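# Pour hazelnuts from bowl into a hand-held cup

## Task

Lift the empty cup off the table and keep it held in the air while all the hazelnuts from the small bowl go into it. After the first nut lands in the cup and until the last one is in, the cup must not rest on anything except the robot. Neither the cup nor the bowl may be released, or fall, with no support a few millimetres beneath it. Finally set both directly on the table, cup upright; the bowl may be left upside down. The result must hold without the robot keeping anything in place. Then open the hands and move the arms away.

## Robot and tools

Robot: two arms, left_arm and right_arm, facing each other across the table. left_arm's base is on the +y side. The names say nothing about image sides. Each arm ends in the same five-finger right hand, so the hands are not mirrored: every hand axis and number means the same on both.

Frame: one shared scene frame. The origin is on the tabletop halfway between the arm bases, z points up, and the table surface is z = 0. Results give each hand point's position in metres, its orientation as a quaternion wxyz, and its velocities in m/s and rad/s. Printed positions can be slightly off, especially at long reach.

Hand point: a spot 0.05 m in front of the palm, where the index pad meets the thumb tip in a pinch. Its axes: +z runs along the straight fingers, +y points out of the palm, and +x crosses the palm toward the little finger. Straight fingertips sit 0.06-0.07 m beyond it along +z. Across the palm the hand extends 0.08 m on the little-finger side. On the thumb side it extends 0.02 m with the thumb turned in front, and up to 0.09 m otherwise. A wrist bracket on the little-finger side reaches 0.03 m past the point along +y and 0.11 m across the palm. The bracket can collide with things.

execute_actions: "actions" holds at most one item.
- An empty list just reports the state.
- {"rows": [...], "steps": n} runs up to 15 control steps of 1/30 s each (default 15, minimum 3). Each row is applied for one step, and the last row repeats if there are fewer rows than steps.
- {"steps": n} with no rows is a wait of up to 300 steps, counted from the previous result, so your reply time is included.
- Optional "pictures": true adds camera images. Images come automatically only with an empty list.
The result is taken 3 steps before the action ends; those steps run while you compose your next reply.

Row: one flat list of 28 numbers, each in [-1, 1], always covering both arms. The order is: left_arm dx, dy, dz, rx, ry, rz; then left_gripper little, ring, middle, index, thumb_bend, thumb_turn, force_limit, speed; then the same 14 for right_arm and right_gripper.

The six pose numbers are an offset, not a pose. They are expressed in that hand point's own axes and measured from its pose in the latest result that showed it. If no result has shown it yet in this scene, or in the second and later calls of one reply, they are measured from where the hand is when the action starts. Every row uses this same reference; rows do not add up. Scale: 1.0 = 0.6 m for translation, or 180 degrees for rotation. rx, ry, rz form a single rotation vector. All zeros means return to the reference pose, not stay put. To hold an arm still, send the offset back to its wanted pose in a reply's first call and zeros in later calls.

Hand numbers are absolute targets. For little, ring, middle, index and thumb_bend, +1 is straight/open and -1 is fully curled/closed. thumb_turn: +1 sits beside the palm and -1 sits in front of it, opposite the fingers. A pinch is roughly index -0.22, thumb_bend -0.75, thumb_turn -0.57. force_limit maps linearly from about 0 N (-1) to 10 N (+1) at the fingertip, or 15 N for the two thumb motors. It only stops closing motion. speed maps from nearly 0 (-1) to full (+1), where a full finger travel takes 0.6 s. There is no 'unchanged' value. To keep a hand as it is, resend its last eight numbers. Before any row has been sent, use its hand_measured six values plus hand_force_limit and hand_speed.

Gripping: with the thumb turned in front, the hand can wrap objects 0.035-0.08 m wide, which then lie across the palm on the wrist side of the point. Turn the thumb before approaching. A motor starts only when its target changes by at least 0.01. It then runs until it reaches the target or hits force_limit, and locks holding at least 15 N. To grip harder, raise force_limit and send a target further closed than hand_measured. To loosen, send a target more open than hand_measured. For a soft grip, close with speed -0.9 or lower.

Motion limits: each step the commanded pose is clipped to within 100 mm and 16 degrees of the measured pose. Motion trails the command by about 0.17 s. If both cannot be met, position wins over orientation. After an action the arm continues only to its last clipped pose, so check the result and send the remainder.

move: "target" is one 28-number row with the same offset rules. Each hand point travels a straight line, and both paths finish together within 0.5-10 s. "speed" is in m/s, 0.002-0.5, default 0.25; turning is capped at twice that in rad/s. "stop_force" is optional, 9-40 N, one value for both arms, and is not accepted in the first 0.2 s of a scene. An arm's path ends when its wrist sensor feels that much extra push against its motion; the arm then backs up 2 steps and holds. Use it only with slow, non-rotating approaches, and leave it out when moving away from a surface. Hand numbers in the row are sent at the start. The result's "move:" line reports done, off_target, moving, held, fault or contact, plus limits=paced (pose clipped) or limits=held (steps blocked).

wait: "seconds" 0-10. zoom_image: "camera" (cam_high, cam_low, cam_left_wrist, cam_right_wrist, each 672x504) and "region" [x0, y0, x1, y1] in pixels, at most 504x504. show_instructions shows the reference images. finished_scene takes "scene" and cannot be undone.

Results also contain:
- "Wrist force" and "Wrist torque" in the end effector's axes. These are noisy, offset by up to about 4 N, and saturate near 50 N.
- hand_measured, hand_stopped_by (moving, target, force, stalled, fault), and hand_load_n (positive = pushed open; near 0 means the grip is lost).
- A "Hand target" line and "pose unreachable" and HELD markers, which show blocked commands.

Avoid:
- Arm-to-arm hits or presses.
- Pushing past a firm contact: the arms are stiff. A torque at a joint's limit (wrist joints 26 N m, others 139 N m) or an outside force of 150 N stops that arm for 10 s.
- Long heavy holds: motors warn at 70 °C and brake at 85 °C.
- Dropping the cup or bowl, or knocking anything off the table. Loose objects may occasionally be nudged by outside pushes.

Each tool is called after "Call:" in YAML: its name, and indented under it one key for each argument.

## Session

Call:
execute_actions:
  actions: []

Scene clock: 0.00 s of 6600.00 s.
left_arm: end_effector_position=(+0.2298, +0.4174, +0.4694) hand_measured=(+1.000, +1.000, +1.000, +1.000, +1.000, +1.000) hand_load_n=(+0.0, +0.0, +0.0, +0.0, +0.0, +0.0) hand_stopped_by=(target, target, target, target, target, target) hand_force_limit=0.00 hand_speed=-0.80 end_effector_quat_wxyz=(+0.001, +0.359, +0.933, -0.001) end_effector_velocity=(-0.000, +0.000, +0.000) end_effector_angular_velocity=(-0.000, +0.000, +0.000) | right_arm: end_effector_position=(+0.1323, -0.2752, +0.4837) hand_measured=(+1.000, +1.000, +1.000, +1.000, +1.000, +1.000) hand_load_n=(+0.0, +0.0, +0.0, +0.0, +0.0, +0.0) hand_stopped_by=(target, target, target, target, target, target) hand_force_limit=0.00 hand_speed=-0.80 end_effector_quat_wxyz=(+0.011, -0.327, +0.945, +0.001) end_effector_velocity=(+0.000, -0.000, +0.000) end_effector_angular_velocity=(+0.000, -0.001, -0.001)
Joint positions: left_arm=[ 0.559 -1.721  1.364  1.926  1.572 -1.892] | right_arm=[-1.193 -1.746  1.341  1.954  1.568 -1.877]
Joint velocities: left_arm=[-0.001 -0.     0.     0.     0.    -0.001] | right_arm=[-0.001 -0.001 -0.    -0.    -0.     0.   ]
Motor temperatures (°C, as the motors report them): left_arm=[24 26 25 36 31 31] | right_arm=[27 27 25 34 32 30]
Wrist force (N, on the end effector, along its own x y z axes, offset not removed): no reading
Wrist torque (N m, same axes, about the end effector's origin, offset not removed): no reading
Hand target (left_arm): +0.230, +0.417, +0.469; +0.001, +0.359, +0.933, -0.001
Hand target (right_arm): +0.132, -0.275, +0.484; +0.011, -0.327, +0.945, +0.001

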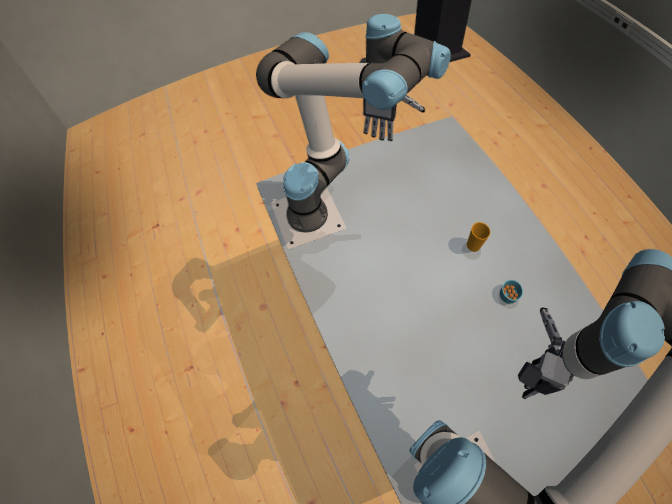

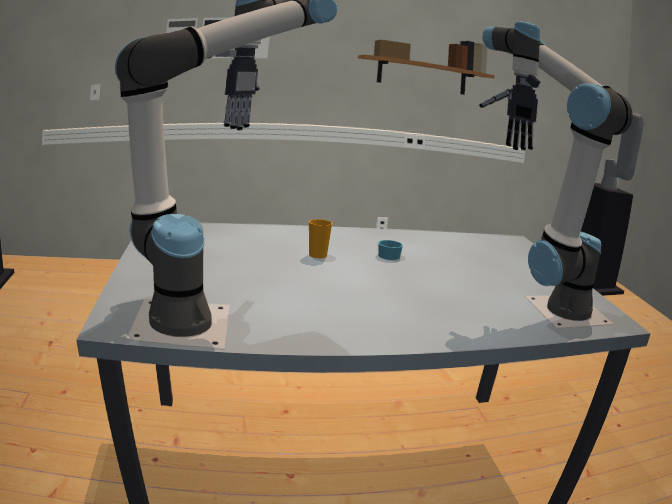

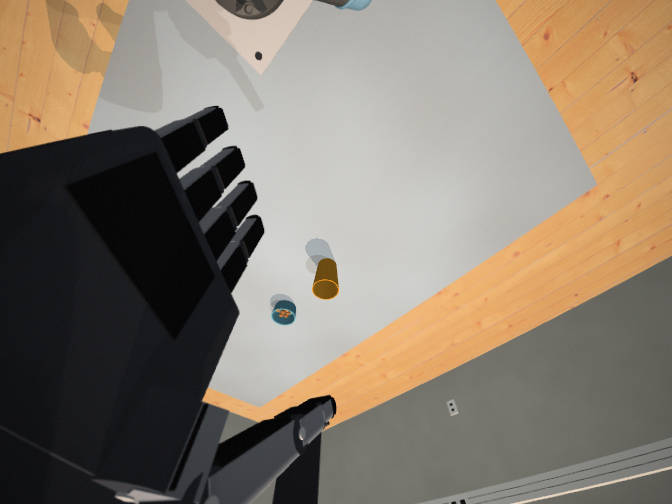

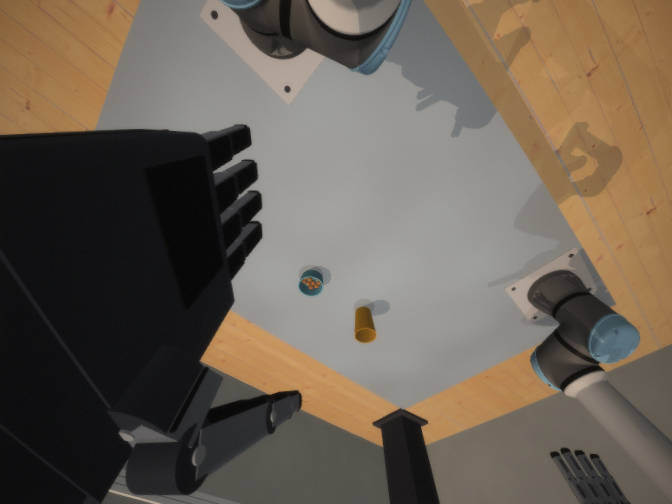

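Call:
move:
  target: [-0.17,-0.14,0.45,0.217,-0.465,0.217,1,1,1,1,1,-1,0,0,-0.35,-0.28,0.22,0,0,-0.788,1,1,1,1,1,-1,0,0]
  speed: 0.3

Call:
move:
  target: [0,0.1,0,0,0,0,1,1,1,1,1,-1,0,0,0.2,0,0.2,0,0.5,0,1,1,1,1,1,-1,0,0]

Call:
move:
  target: [0,0,0,0,0,0,1,1,1,1,1,-1,0,0,0,-0.1,-0.2,0.667,0,0,1,1,1,1,1,-1,0,0]
  speed: 0.2

Scene clock: 5.23 s of 6600.00 s.
left_arm: end_effector_position=(+0.2487, +0.2859, +0.2000) hand_measured=(+1.000, +1.000, +1.000, +1.000, +1.000, -1.000) hand_load_n=(+0.0, +0.0, +0.0, +0.0, +0.0, +0.0) hand_stopped_by=(target, target, target, target, target, target) hand_force_limit=0.00 hand_speed=0.00 end_effector_quat_wxyz=(+0.491, +0.509, +0.491, -0.509) end_effector_velocity=(+0.001, -0.000, -0.001) end_effector_angular_velocity=(-0.017, -0.000, +0.003) | right_arm: end_effector_position=(+0.4039, -0.2765, +0.3568) hand_measured=(+1.000, +1.000, +1.000, +1.000, +1.000, -1.000) hand_load_n=(+0.0, +0.0, +0.0, +0.0, +0.0, +0.0) hand_stopped_by=(target, target, target, target, target, target) hand_force_limit=0.00 hand_speed=0.00 end_effector_quat_wxyz=(-0.005, +1.000, -0.000, +0.010) end_effector_velocity=(+0.000, -0.001, -0.000) end_effector_angular_velocity=(-0.002, -0.000, +0.002)
Joint positions: left_arm=[ 1.18  -1.613  2.56  -0.948  2.744 -1.571] | right_arm=[-1.163 -1.019  0.797  1.769  1.569 -4.322]
Joint velocities: left_arm=[-0.004  0.006  0.016 -0.067 -0.008 -0.04 ] | right_arm=[-0.001  0.     0.     0.     0.001 -0.002]
Motor temperatures (°C, as the motors report them): left_arm=[24 26 25 36 31 31] | right_arm=[27 27 25 34 32 30]
Wrist force (N, on the end effector, along its own x y z axes, offset not removed): left_arm=[-0.4 -0.5 0.7] | right_arm=[-1.0 0.1 -2.8]
Wrist torque (N m, same axes, about the end effector's origin, offset not removed): left_arm=[-0.15 0.12 0.01] | right_arm=[0.42 0.32 -0.11]
Hand target (left_arm): +0.249, +0.286, +0.200; +0.492, +0.508, +0.490, -0.509
Hand target (right_arm): +0.404, -0.277, +0.357; -0.005, +1.000, -0.000, +0.010
Off the commanded pose (left_arm): 0.001 m, 0 deg.
Off the commanded pose (right_arm): 0.000 m, 0 deg.
Kept back: nothing.
move: done

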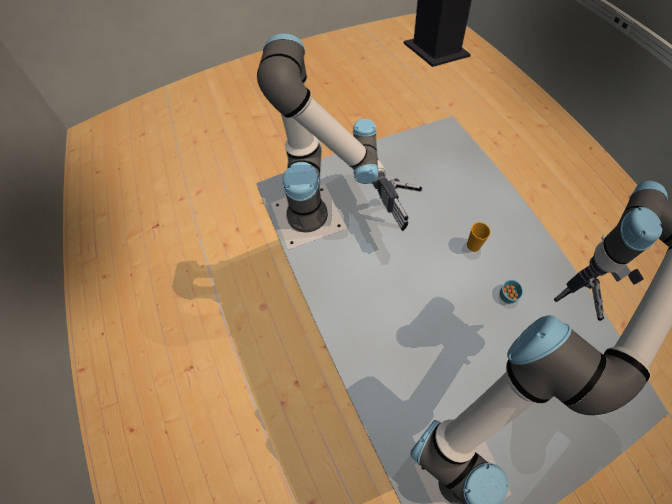

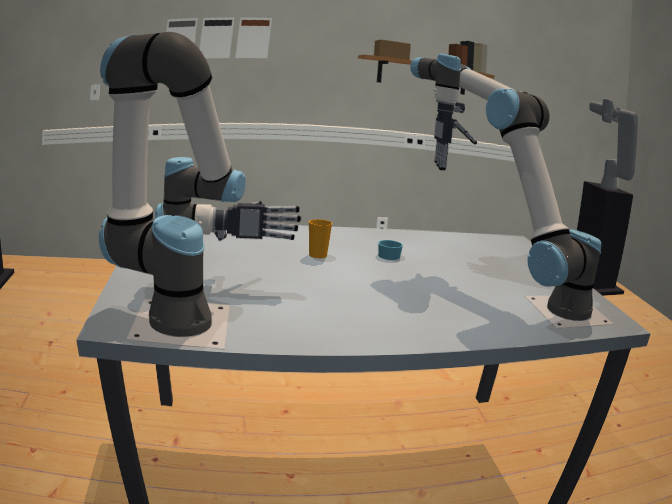

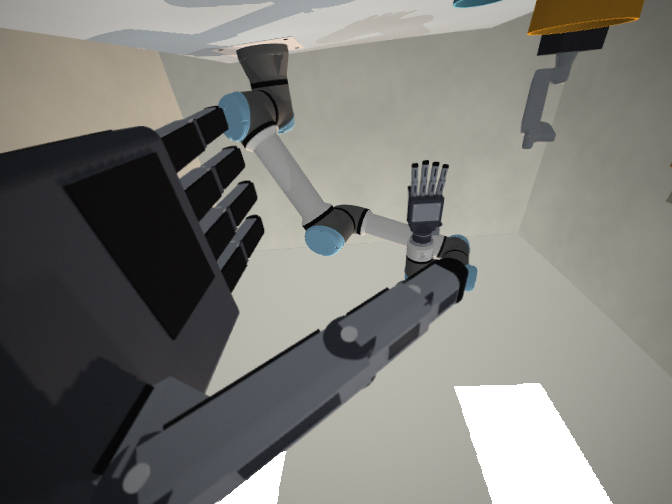

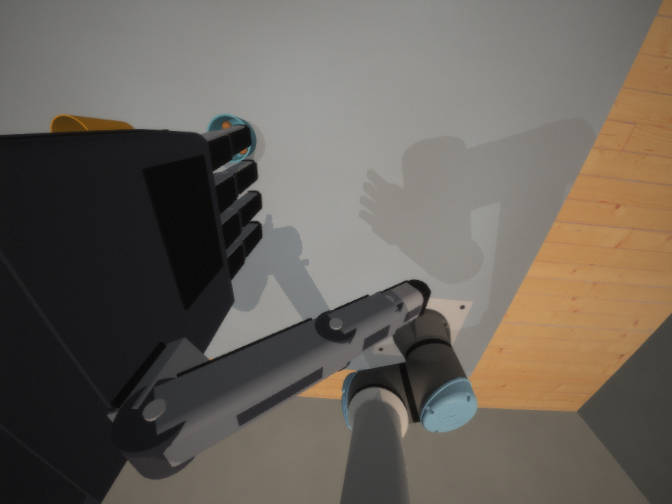

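Scene clock: 8.97 s of 6600.00 s.
left_arm: end_effector_position=(+0.3086, +0.2837, +0.2000) hand_measured=(+1.000, +1.000, +1.000, +1.000, +1.000, -1.000) hand_load_n=(+0.0, +0.0, +0.0, +0.0, +0.0, +0.0) hand_stopped_by=(target, target, target, target, target, target) hand_force_limit=0.00 hand_speed=0.00 end_effector_quat_wxyz=(+0.491, +0.509, +0.491, -0.509) end_effector_velocity=(+0.000, -0.001, +0.000) end_effector_angular_velocity=(-0.000, +0.002, -0.002) | right_arm: end_effector_position=(+0.5261, -0.2753, +0.2395) hand_measured=(+1.000, +1.000, +1.000, +1.000, +1.000, -1.000) hand_load_n=(+0.0, +0.0, +0.0, +0.0, +0.0, +0.0) hand_stopped_by=(target, target, target, target, target, target) hand_force_limit=0.00 hand_speed=0.00 end_effector_quat_wxyz=(-0.003, +0.700, -0.004, +0.714) end_effector_velocity=(+0.001, +0.002, -0.001) end_effector_angular_velocity=(-0.001, -0.014, +0.005)
Joint positions: left_arm=[ 1.265 -1.461  2.399 -0.938  2.829 -1.571] | right_arm=[-0.998 -1.422  2.008 -0.608  2.127 -4.714]
Joint velocities: left_arm=[-0.002  0.001 -0.001  0.     0.    -0.002] | right_arm=[ 0.001  0.004  0.009 -0.029 -0.004 -0.01 ]
Motor temperatures (°C, as the motors report them): left_arm=[24 26 25 36 31 31] | right_arm=[27 27 25 34 32 30]
Wrist force (N, on the end effector, along its own x y z axes, offset not removed): left_arm=[0.5 -1.7 0.0] | right_arm=[0.5 -0.7 -3.6]
Wrist torque (N m, same axes, about the end effector's origin, offset not removed): left_arm=[-0.31 -0.03 0.13] | right_arm=[0.45 0.11 0.00]
Hand target (left_arm): +0.309, +0.284, +0.200; +0.491, +0.509, +0.491, -0.509
Hand target (right_arm): +0.526, -0.275, +0.239; -0.003, +0.700, -0.004, +0.714
Off the commanded pose (left_arm): 0.000 m, 0 deg.
Off the commanded pose (right_arm): 0.000 m, 0 deg.
Kept back: nothing.
move: done

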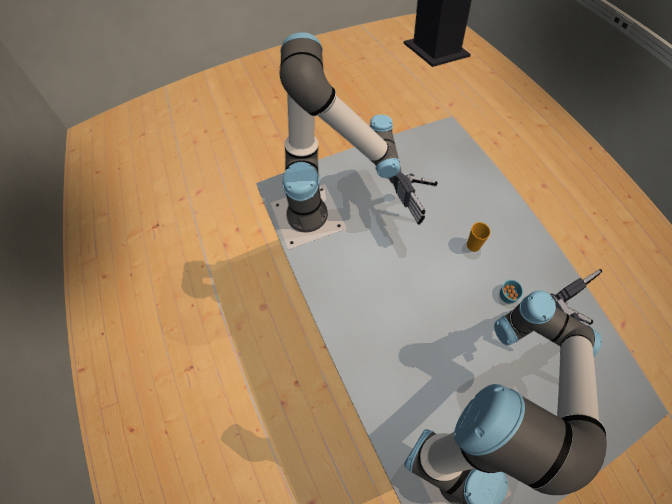

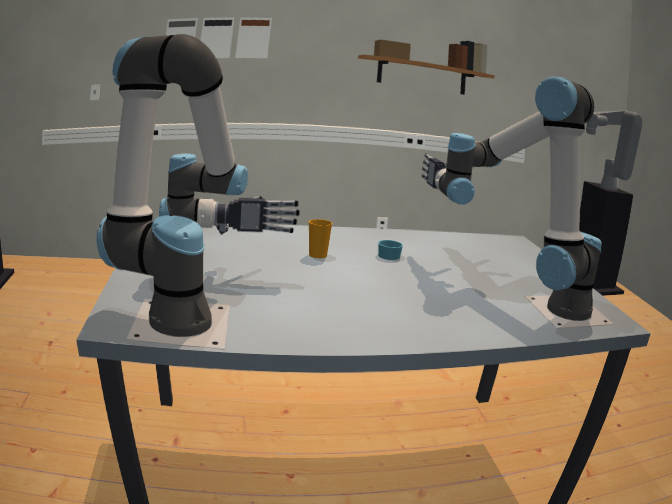

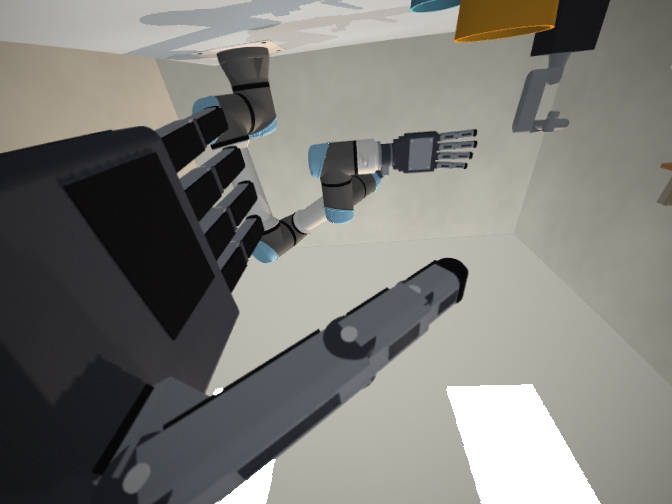

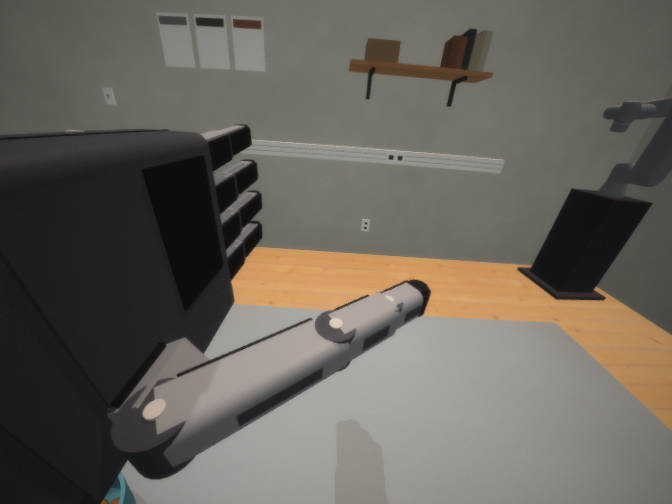

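Scene clock: 14.67 s of 6600.00 s.
left_arm: end_effector_position=(+0.3086, +0.2837, +0.2000) hand_measured=(+1.000, +1.000, +1.000, +1.000, +1.000, -1.000) hand_load_n=(+0.0, +0.0, +0.0, +0.0, +0.0, +0.0) hand_stopped_by=(target, target, target, target, target, target) hand_force_limit=0.00 hand_speed=0.00 end_effector_quat_wxyz=(+0.491, +0.509, +0.491, -0.509) end_effector_velocity=(-0.000, -0.000, -0.000) end_effector_angular_velocity=(+0.000, -0.002, -0.000) | right_arm: end_effector_position=(+0.4065, -0.2153, +0.2378) hand_measured=(+1.000, +1.000, +1.000, +1.000, +1.000, -1.000) hand_load_n=(+0.0, +0.0, +0.0, +0.0, +0.0, +0.0) hand_stopped_by=(target, target, target, target, target, target) hand_force_limit=0.00 hand_speed=0.00 end_effector_quat_wxyz=(-0.608, +0.347, +0.616, +0.361) end_effector_velocity=(-0.001, +0.001, -0.000) end_effector_angular_velocity=(+0.002, -0.001, +0.016)
Joint positions: left_arm=[ 1.265 -1.461  2.399 -0.938  2.829 -1.571] | right_arm=[-1.686 -1.292  1.839 -0.548 -0.655 -4.734]
Joint velocities: left_arm=[-0.     0.     0.     0.     0.     0.003] | right_arm=[ 0.005  0.007 -0.009  0.003 -0.01  -0.003]
Motor temperatures (°C, as the motors report them): left_arm=[24 26 25 36 31 31] | right_arm=[27 27 25 34 32 30]
Wrist force (N, on the end effector, along its own x y z axes, offset not removed): left_arm=[1.2 -1.9 0.2] | right_arm=[1.4 2.2 -1.3]
Wrist torque (N m, same axes, about the end effector's origin, offset not removed): left_arm=[-0.38 -0.18 0.13] | right_arm=[0.51 -0.28 0.14]
Hand target (left_arm): +0.309, +0.284, +0.200; +0.491, +0.509, +0.491, -0.509
Hand target (right_arm): +0.406, -0.215, +0.238; +0.608, -0.347, -0.616, -0.361
Off the commanded pose (left_arm): 0.000 m, 0 deg.
Off the commanded pose (right_arm): 0.000 m, 0 deg.
Kept back: nothing.
move: done

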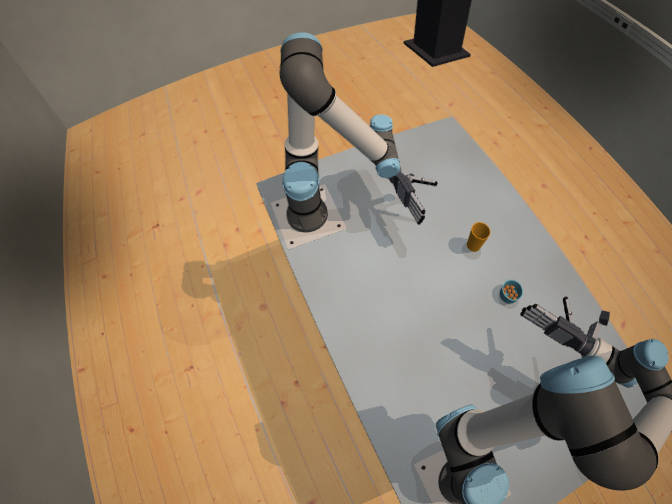

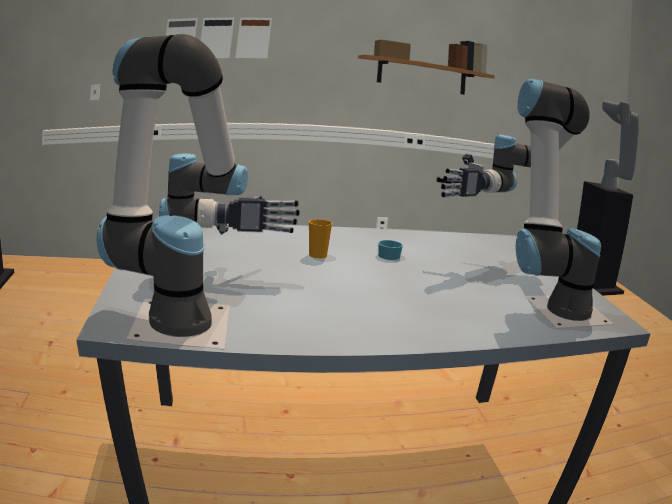

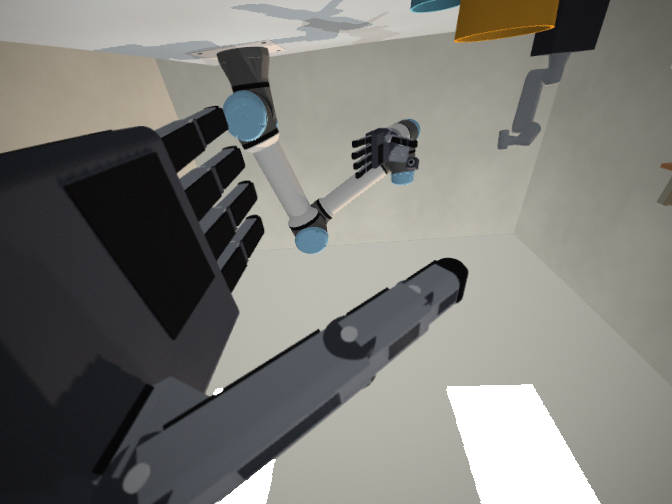

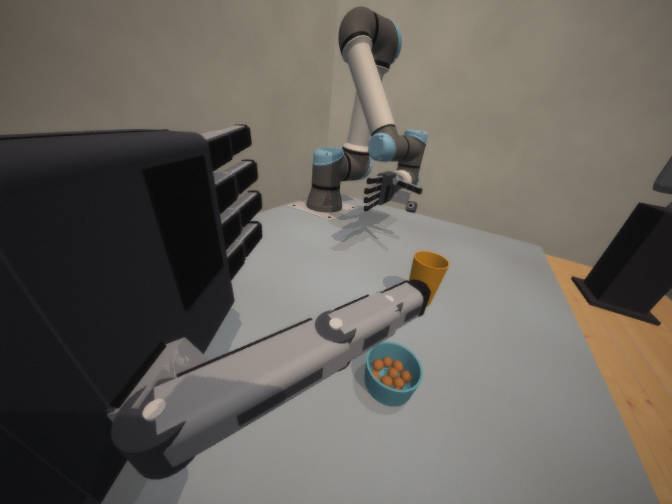

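Call:
move:
  target: [0.17,0.125,0.17,0,0.06,0,1,1,1,1,1,-1,0,0,-0.352,0.06,0.01,0,0,0.007,1,1,1,1,1,-1,0,0]
  speed: 0.12

Scene clock: 17.23 s of 6600.00 s.
left_arm: end_effector_position=(+0.3797, +0.1791, +0.0981) hand_measured=(+1.000, +1.000, +1.000, +1.000, +1.000, -1.000) hand_load_n=(+0.0, +0.0, +0.0, +0.0, +0.0, +0.0) hand_stopped_by=(target, target, target, target, target, target) hand_force_limit=0.00 hand_speed=0.00 end_effector_quat_wxyz=(+0.443, +0.555, +0.535, -0.459) end_effector_velocity=(+0.001, -0.000, -0.001) end_effector_angular_velocity=(+0.002, -0.001, +0.001) | right_arm: end_effector_position=(+0.4385, -0.1900, +0.0274) hand_measured=(+1.000, +1.000, +1.000, +1.000, +1.000, -1.000) hand_load_n=(+0.0, +0.0, +0.0, +0.0, +0.0, +0.0) hand_stopped_by=(target, target, target, target, target, target) hand_force_limit=0.00 hand_speed=0.00 end_effector_quat_wxyz=(-0.612, +0.354, +0.612, +0.354) end_effector_velocity=(+0.000, +0.000, -0.002) end_effector_angular_velocity=(-0.000, +0.002, +0.000)
Joint positions: left_arm=[ 1.07  -1.101  2.119 -0.646  2.603 -1.247] | right_arm=[-1.625 -0.866  1.857 -0.992 -0.594 -4.712]
Joint velocities: left_arm=[ 0.     0.003 -0.004  0.003 -0.002  0.004] | right_arm=[ 0.001  0.005 -0.002 -0.002  0.001  0.001]
Motor temperatures (°C, as the motors report them): left_arm=[24 26 25 36 31 31] | right_arm=[27 27 25 34 32 30]
Wrist force (N, on the end effector, along its own x y z axes, offset not removed): left_arm=[-1.2 -2.6 -0.7] | right_arm=[0.1 0.3 -0.3]
Wrist torque (N m, same axes, about the end effector's origin, offset not removed): left_arm=[-0.37 0.25 -0.17] | right_arm=[0.27 -0.05 -0.02]
Hand target (left_arm): +0.380, +0.179, +0.098; +0.443, +0.555, +0.535, -0.459
Hand target (right_arm): +0.439, -0.190, +0.027; +0.612, -0.354, -0.612, -0.354
Off the commanded pose (left_arm): 0.000 m, 0 deg.
Off the commanded pose (right_arm): 0.000 m, 0 deg.
Kept back: nothing.
move: done

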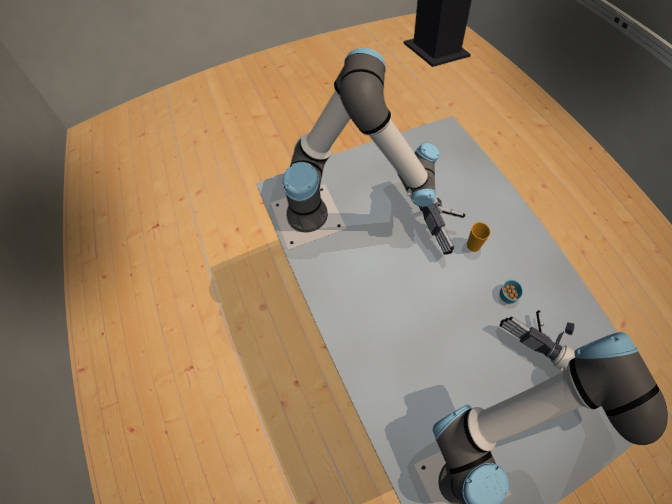

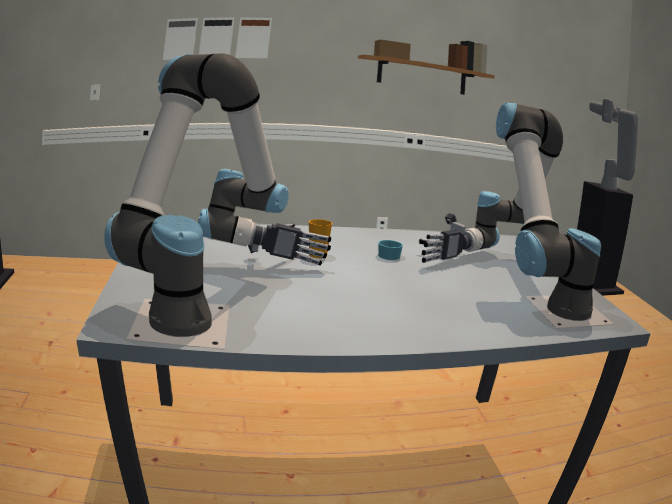

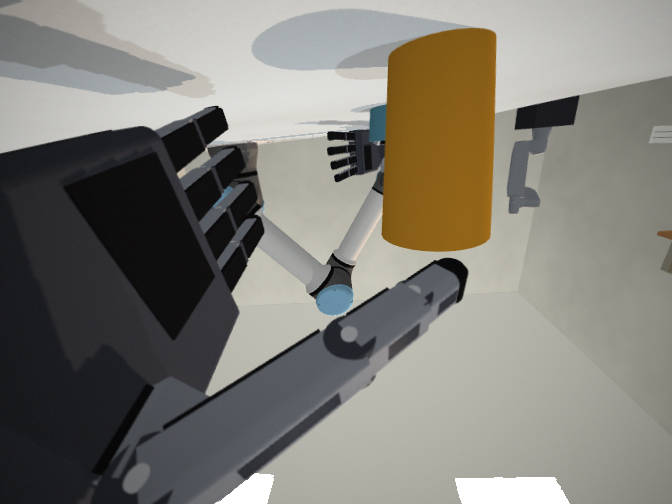

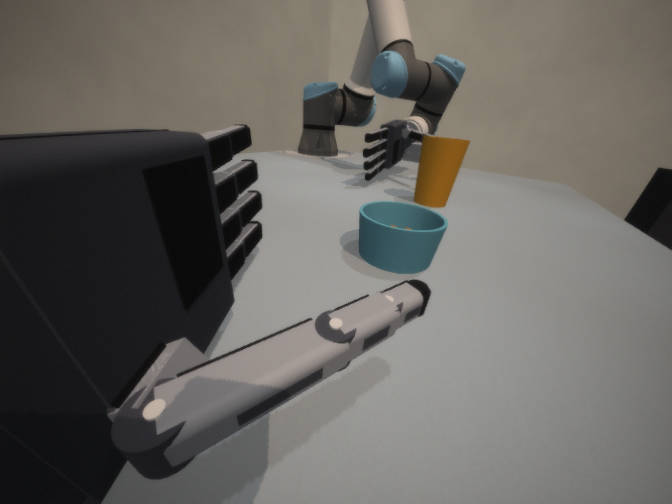

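Call:
move:
  target: [0,0.115,0.07,0,0,0,1,1,1,1,1,-1,0,0,-0.005,0.095,0.09,0,0,0,1,1,1,1,1,-1,0,0]
  speed: 0.05

Call:
zoom_image:
  camera: "cam_high"
  region: [430,180,600,350]

Scene clock: 19.50 s of 6600.00 s.
left_arm: end_effector_position=(+0.4470, +0.1355, +0.0902) hand_measured=(+1.000, +1.000, +1.000, +1.000, +1.000, -1.000) hand_load_n=(+0.0, +0.0, +0.0, +0.0, +0.0, +0.0) hand_stopped_by=(target, target, target, target, target, target) hand_force_limit=0.00 hand_speed=0.00 end_effector_quat_wxyz=(+0.443, +0.554, +0.535, -0.459) end_effector_velocity=(+0.002, -0.001, -0.001) end_effector_angular_velocity=(+0.001, +0.003, +0.000) | right_arm: end_effector_position=(+0.4609, -0.1149, +0.0243) hand_measured=(+1.000, +1.000, +1.000, +1.000, +1.000, -1.000) hand_load_n=(+0.0, +0.0, +0.0, +0.0, +0.0, +0.0) hand_stopped_by=(target, target, target, target, target, target) hand_force_limit=0.00 hand_speed=0.00 end_effector_quat_wxyz=(-0.612, +0.354, +0.612, +0.354) end_effector_velocity=(+0.001, +0.001, -0.000) end_effector_angular_velocity=(+0.001, -0.002, -0.000)
Joint positions: left_arm=[ 1.065 -0.968  1.892 -0.555  2.597 -1.251] | right_arm=[-1.478 -0.801  1.725 -0.924 -0.447 -4.712]
Joint velocities: left_arm=[-0.     0.004 -0.006  0.004  0.    -0.001] | right_arm=[ 0.002  0.002 -0.004  0.001  0.003 -0.002]
Motor temperatures (°C, as the motors report them): left_arm=[24 26 25 36 31 31] | right_arm=[27 27 25 34 32 30]
Wrist force (N, on the end effector, along its own x y z axes, offset not removed): left_arm=[0.7 -2.4 -0.5] | right_arm=[-0.8 1.0 -1.4]
Wrist torque (N m, same axes, about the end effector's origin, offset not removed): left_arm=[-0.39 -0.08 0.02] | right_arm=[0.51 0.12 -0.03]
Hand target (left_arm): +0.447, +0.135, +0.090; +0.443, +0.555, +0.535, -0.459
Hand target (right_arm): +0.461, -0.115, +0.024; +0.612, -0.354, -0.612, -0.354
Off the commanded pose (left_arm): 0.000 m, 0 deg.
Off the commanded pose (right_arm): 0.000 m, 0 deg.
Kept back: nothing.
move: done

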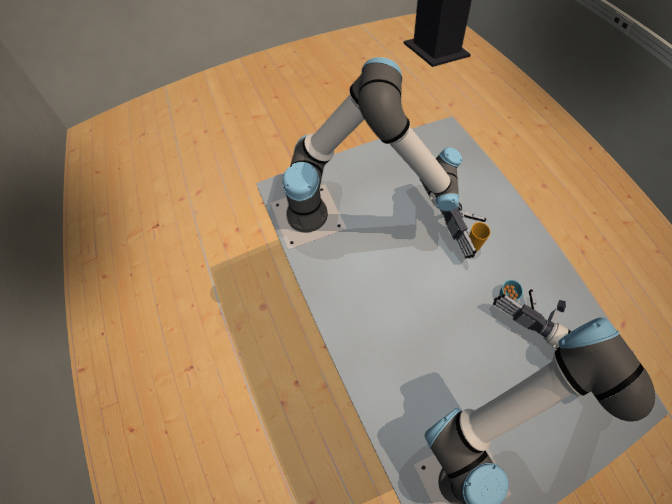

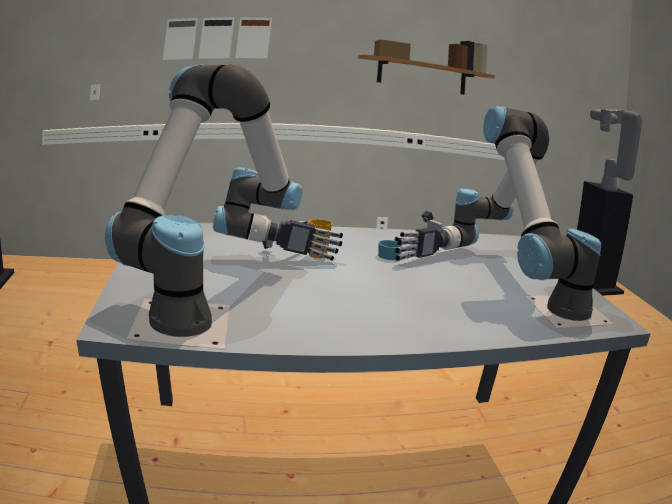

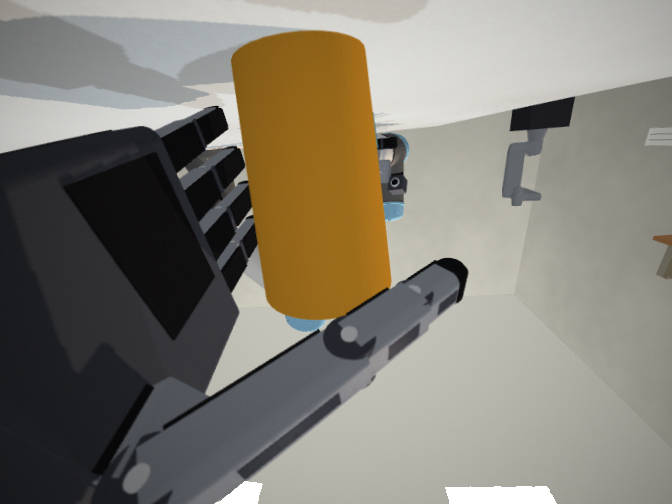

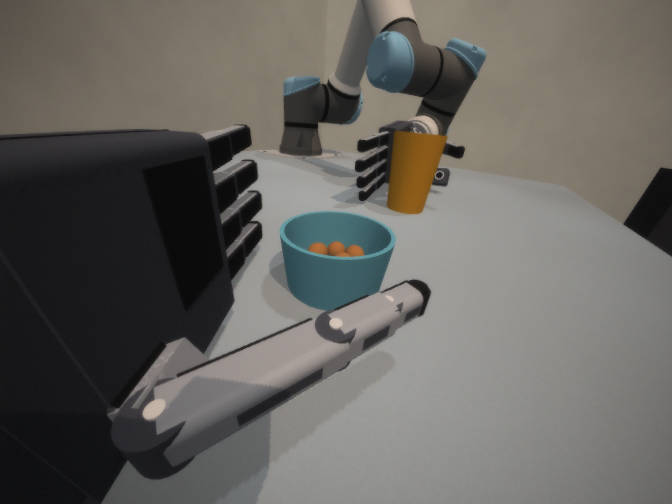

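Region (430, 180, 600, 350) of cam_high's 672x504 image, scaled by 2.965, with more detail than that image has.

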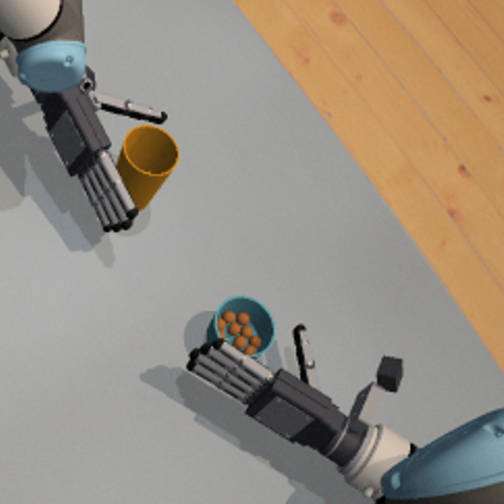

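Call:
move:
  target: [0,0.02,0.065,0,0,0,1,1,1,1,1,-1,0,0,0,0.025,0.085,0,0,0,1,1,1,1,1,-1,0,0]
  speed: 0.03

Call:
move:
  target: [0,0,0,0,0,0,-1,-1,-1,-1,-0.6,-1,0.2,-0.6,0,0,0,0,0,0,1,1,0.1,-0.3,0.8,-1,0.4,-0.7]

Scene clock: 21.87 s of 6600.00 s.
left_arm: end_effector_position=(+0.4576, +0.0969, +0.0830) hand_measured=(+1.000, +1.000, +1.000, +1.000, +1.000, -1.000) hand_load_n=(+0.5, +0.0, +0.0, +0.0, +0.0, +0.0) hand_stopped_by=(target, target, target, target, target, target) hand_force_limit=0.00 hand_speed=0.00 end_effector_quat_wxyz=(+0.443, +0.554, +0.535, -0.459) end_effector_velocity=(+0.001, -0.001, -0.000) end_effector_angular_velocity=(-0.000, -0.000, +0.000) | right_arm: end_effector_position=(+0.4485, -0.0634, +0.0243) hand_measured=(+1.000, +1.000, +1.000, +1.000, +1.000, -1.000) hand_load_n=(+0.0, +0.0, +0.0, +0.0, +0.0, +0.0) hand_stopped_by=(target, target, target, target, target, target) hand_force_limit=0.00 hand_speed=0.00 end_effector_quat_wxyz=(-0.612, +0.354, +0.612, +0.354) end_effector_velocity=(-0.001, +0.002, -0.000) end_effector_angular_velocity=(-0.001, +0.002, -0.000)
Joint positions: left_arm=[ 1.006 -0.927  1.835 -0.57   2.542 -1.289] | right_arm=[-1.38  -0.791  1.701 -0.912 -0.348 -4.712]
Joint velocities: left_arm=[-0.001  0.002 -0.003 -0.001 -0.002 -0.001] | right_arm=[ 0.004  0.    -0.001  0.002  0.004  0.001]
Motor temperatures (°C, as the motors report them): left_arm=[24 26 25 36 31 31] | right_arm=[27 27 25 34 32 30]
Wrist force (N, on the end effector, along its own x y z axes, offset not removed): left_arm=[-24.4 -6.0 -20.1] | right_arm=[-2.3 -1.2 -1.8]
Wrist torque (N m, same axes, about the end effector's origin, offset not removed): left_arm=[0.93 -0.12 -1.68] | right_arm=[-0.02 0.36 -0.29]
Hand target (left_arm): +0.458, +0.097, +0.083; +0.443, +0.554, +0.535, -0.459
Hand target (right_arm): +0.449, -0.063, +0.024; +0.612, -0.354, -0.612, -0.354
Off the commanded pose (left_arm): 0.000 m, 0 deg.
Off the commanded pose (right_arm): 0.000 m, 0 deg.
Kept back: nothing.
move: done

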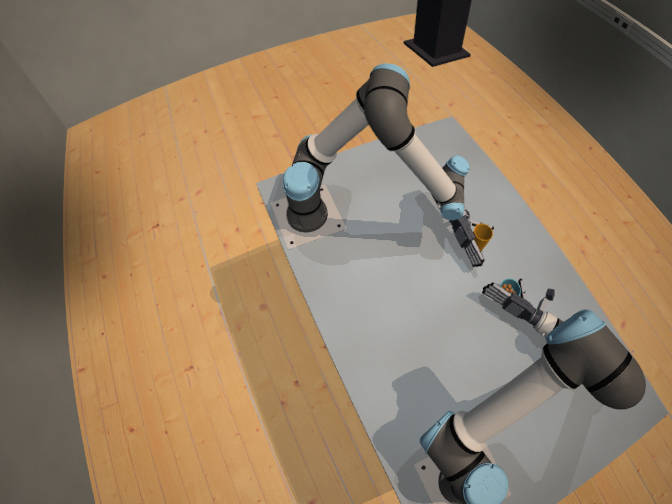

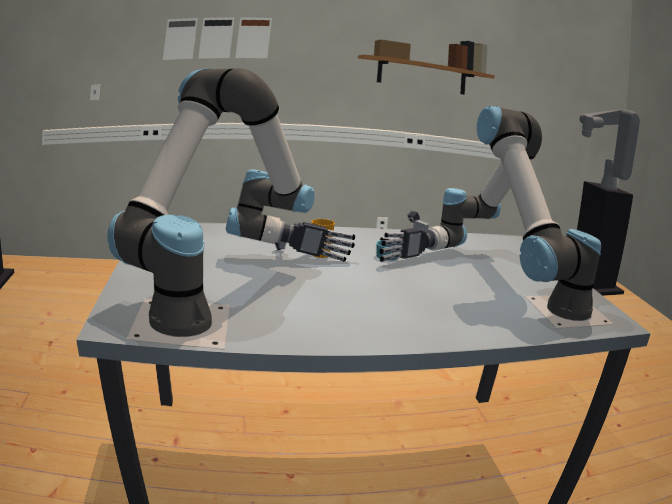

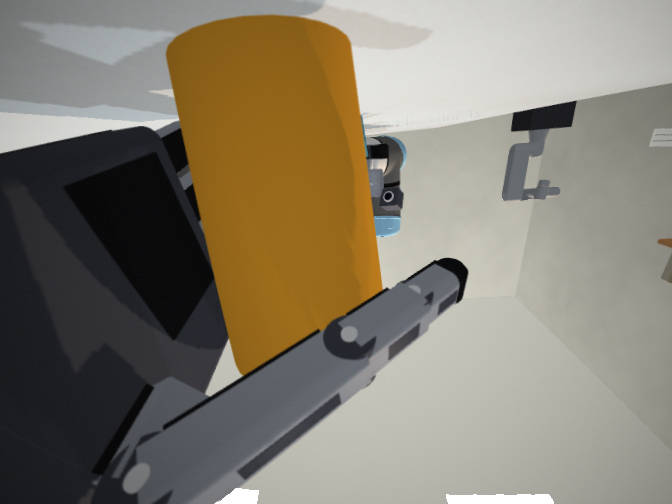

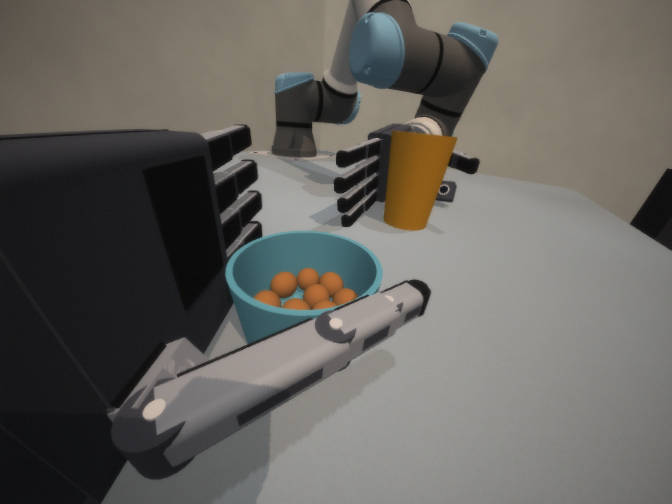

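Scene clock: 23.77 s of 6600.00 s.
left_arm: end_effector_position=(+0.4576, +0.0969, +0.0830) hand_measured=(+0.982, +0.026, +0.026, +0.028, +0.424, -1.000) hand_load_n=(+8.0, +6.5, +6.5, +8.0, +18.0, +5.0) hand_stopped_by=(force, force, force, force, force, target) hand_force_limit=0.20 hand_speed=-0.60 end_effector_quat_wxyz=(+0.443, +0.554, +0.535, -0.459) end_effector_velocity=(-0.000, +0.000, +0.000) end_effector_angular_velocity=(-0.000, -0.001, +0.000) | right_arm: end_effector_position=(+0.4485, -0.0634, +0.0243) hand_measured=(+1.000, +1.000, +0.238, +0.192, +0.806, -1.000) hand_load_n=(+0.0, +0.0, +3.5, +10.0, +13.0, +0.0) hand_stopped_by=(target, target, force, force, target, target) hand_force_limit=0.40 hand_speed=-0.70 end_effector_quat_wxyz=(-0.612, +0.354, +0.612, +0.354) end_effector_velocity=(-0.001, +0.001, -0.000) end_effector_angular_velocity=(+0.001, +0.000, +0.002)
Joint positions: left_arm=[ 1.006 -0.927  1.835 -0.57   2.542 -1.289] | right_arm=[-1.38  -0.791  1.701 -0.912 -0.348 -4.712]
Joint velocities: left_arm=[ 0.001 -0.     0.     0.     0.     0.001] | right_arm=[ 0.002  0.001 -0.001  0.002 -0.    -0.002]
Motor temperatures (°C, as the motors report them): left_arm=[24 26 25 36 31 31] | right_arm=[27 27 25 34 32 30]
Wrist force (N, on the end effector, along its own x y z axes, offset not removed): left_arm=[-24.8 -7.6 -18.9] | right_arm=[0.3 -2.0 -1.0]
Wrist torque (N m, same axes, about the end effector's origin, offset not removed): left_arm=[1.50 -0.32 -2.01] | right_arm=[-0.14 0.17 -0.02]
Hand target (left_arm): +0.458, +0.097, +0.083; +0.443, +0.554, +0.535, -0.459
Hand target (right_arm): +0.449, -0.063, +0.024; +0.612, -0.354, -0.612, -0.354
Off the commanded pose (left_arm): 0.000 m, 0 deg.
Off the commanded pose (right_arm): 0.000 m, 0 deg.
Kept back: nothing.
move: done

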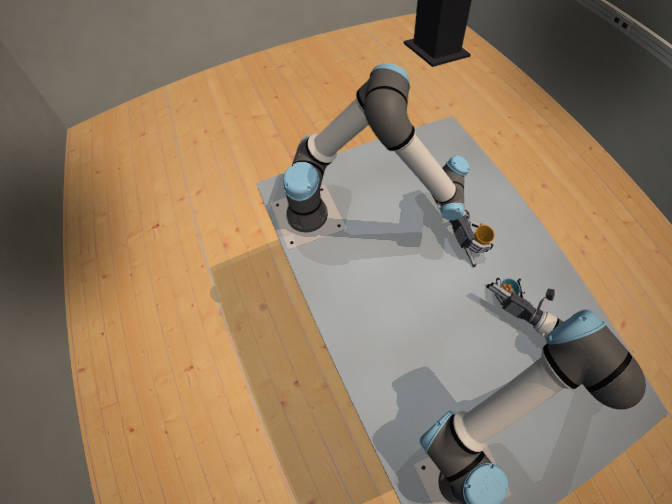

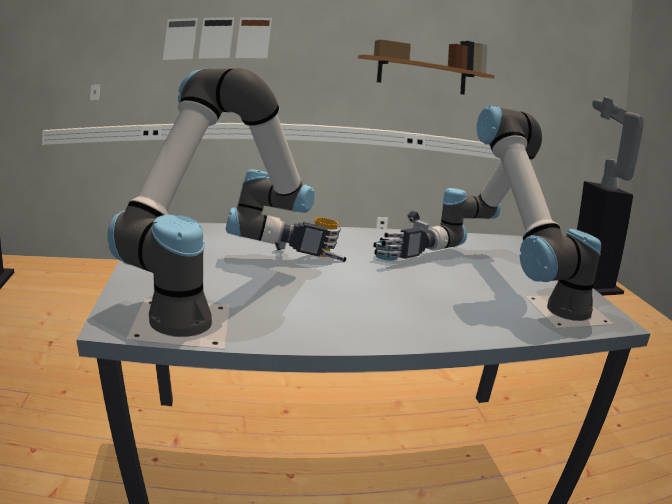

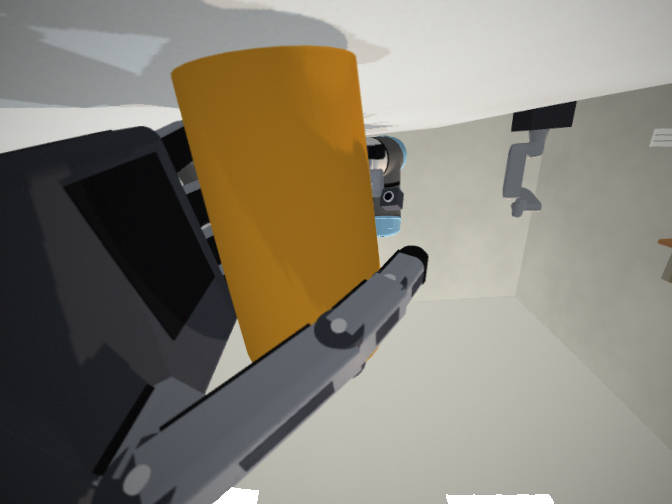

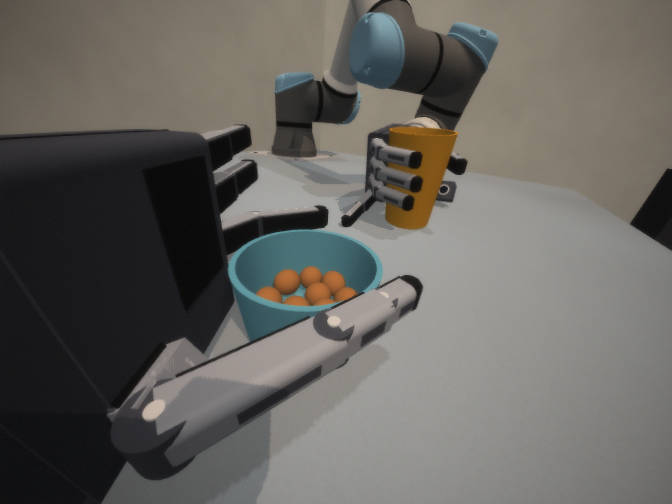

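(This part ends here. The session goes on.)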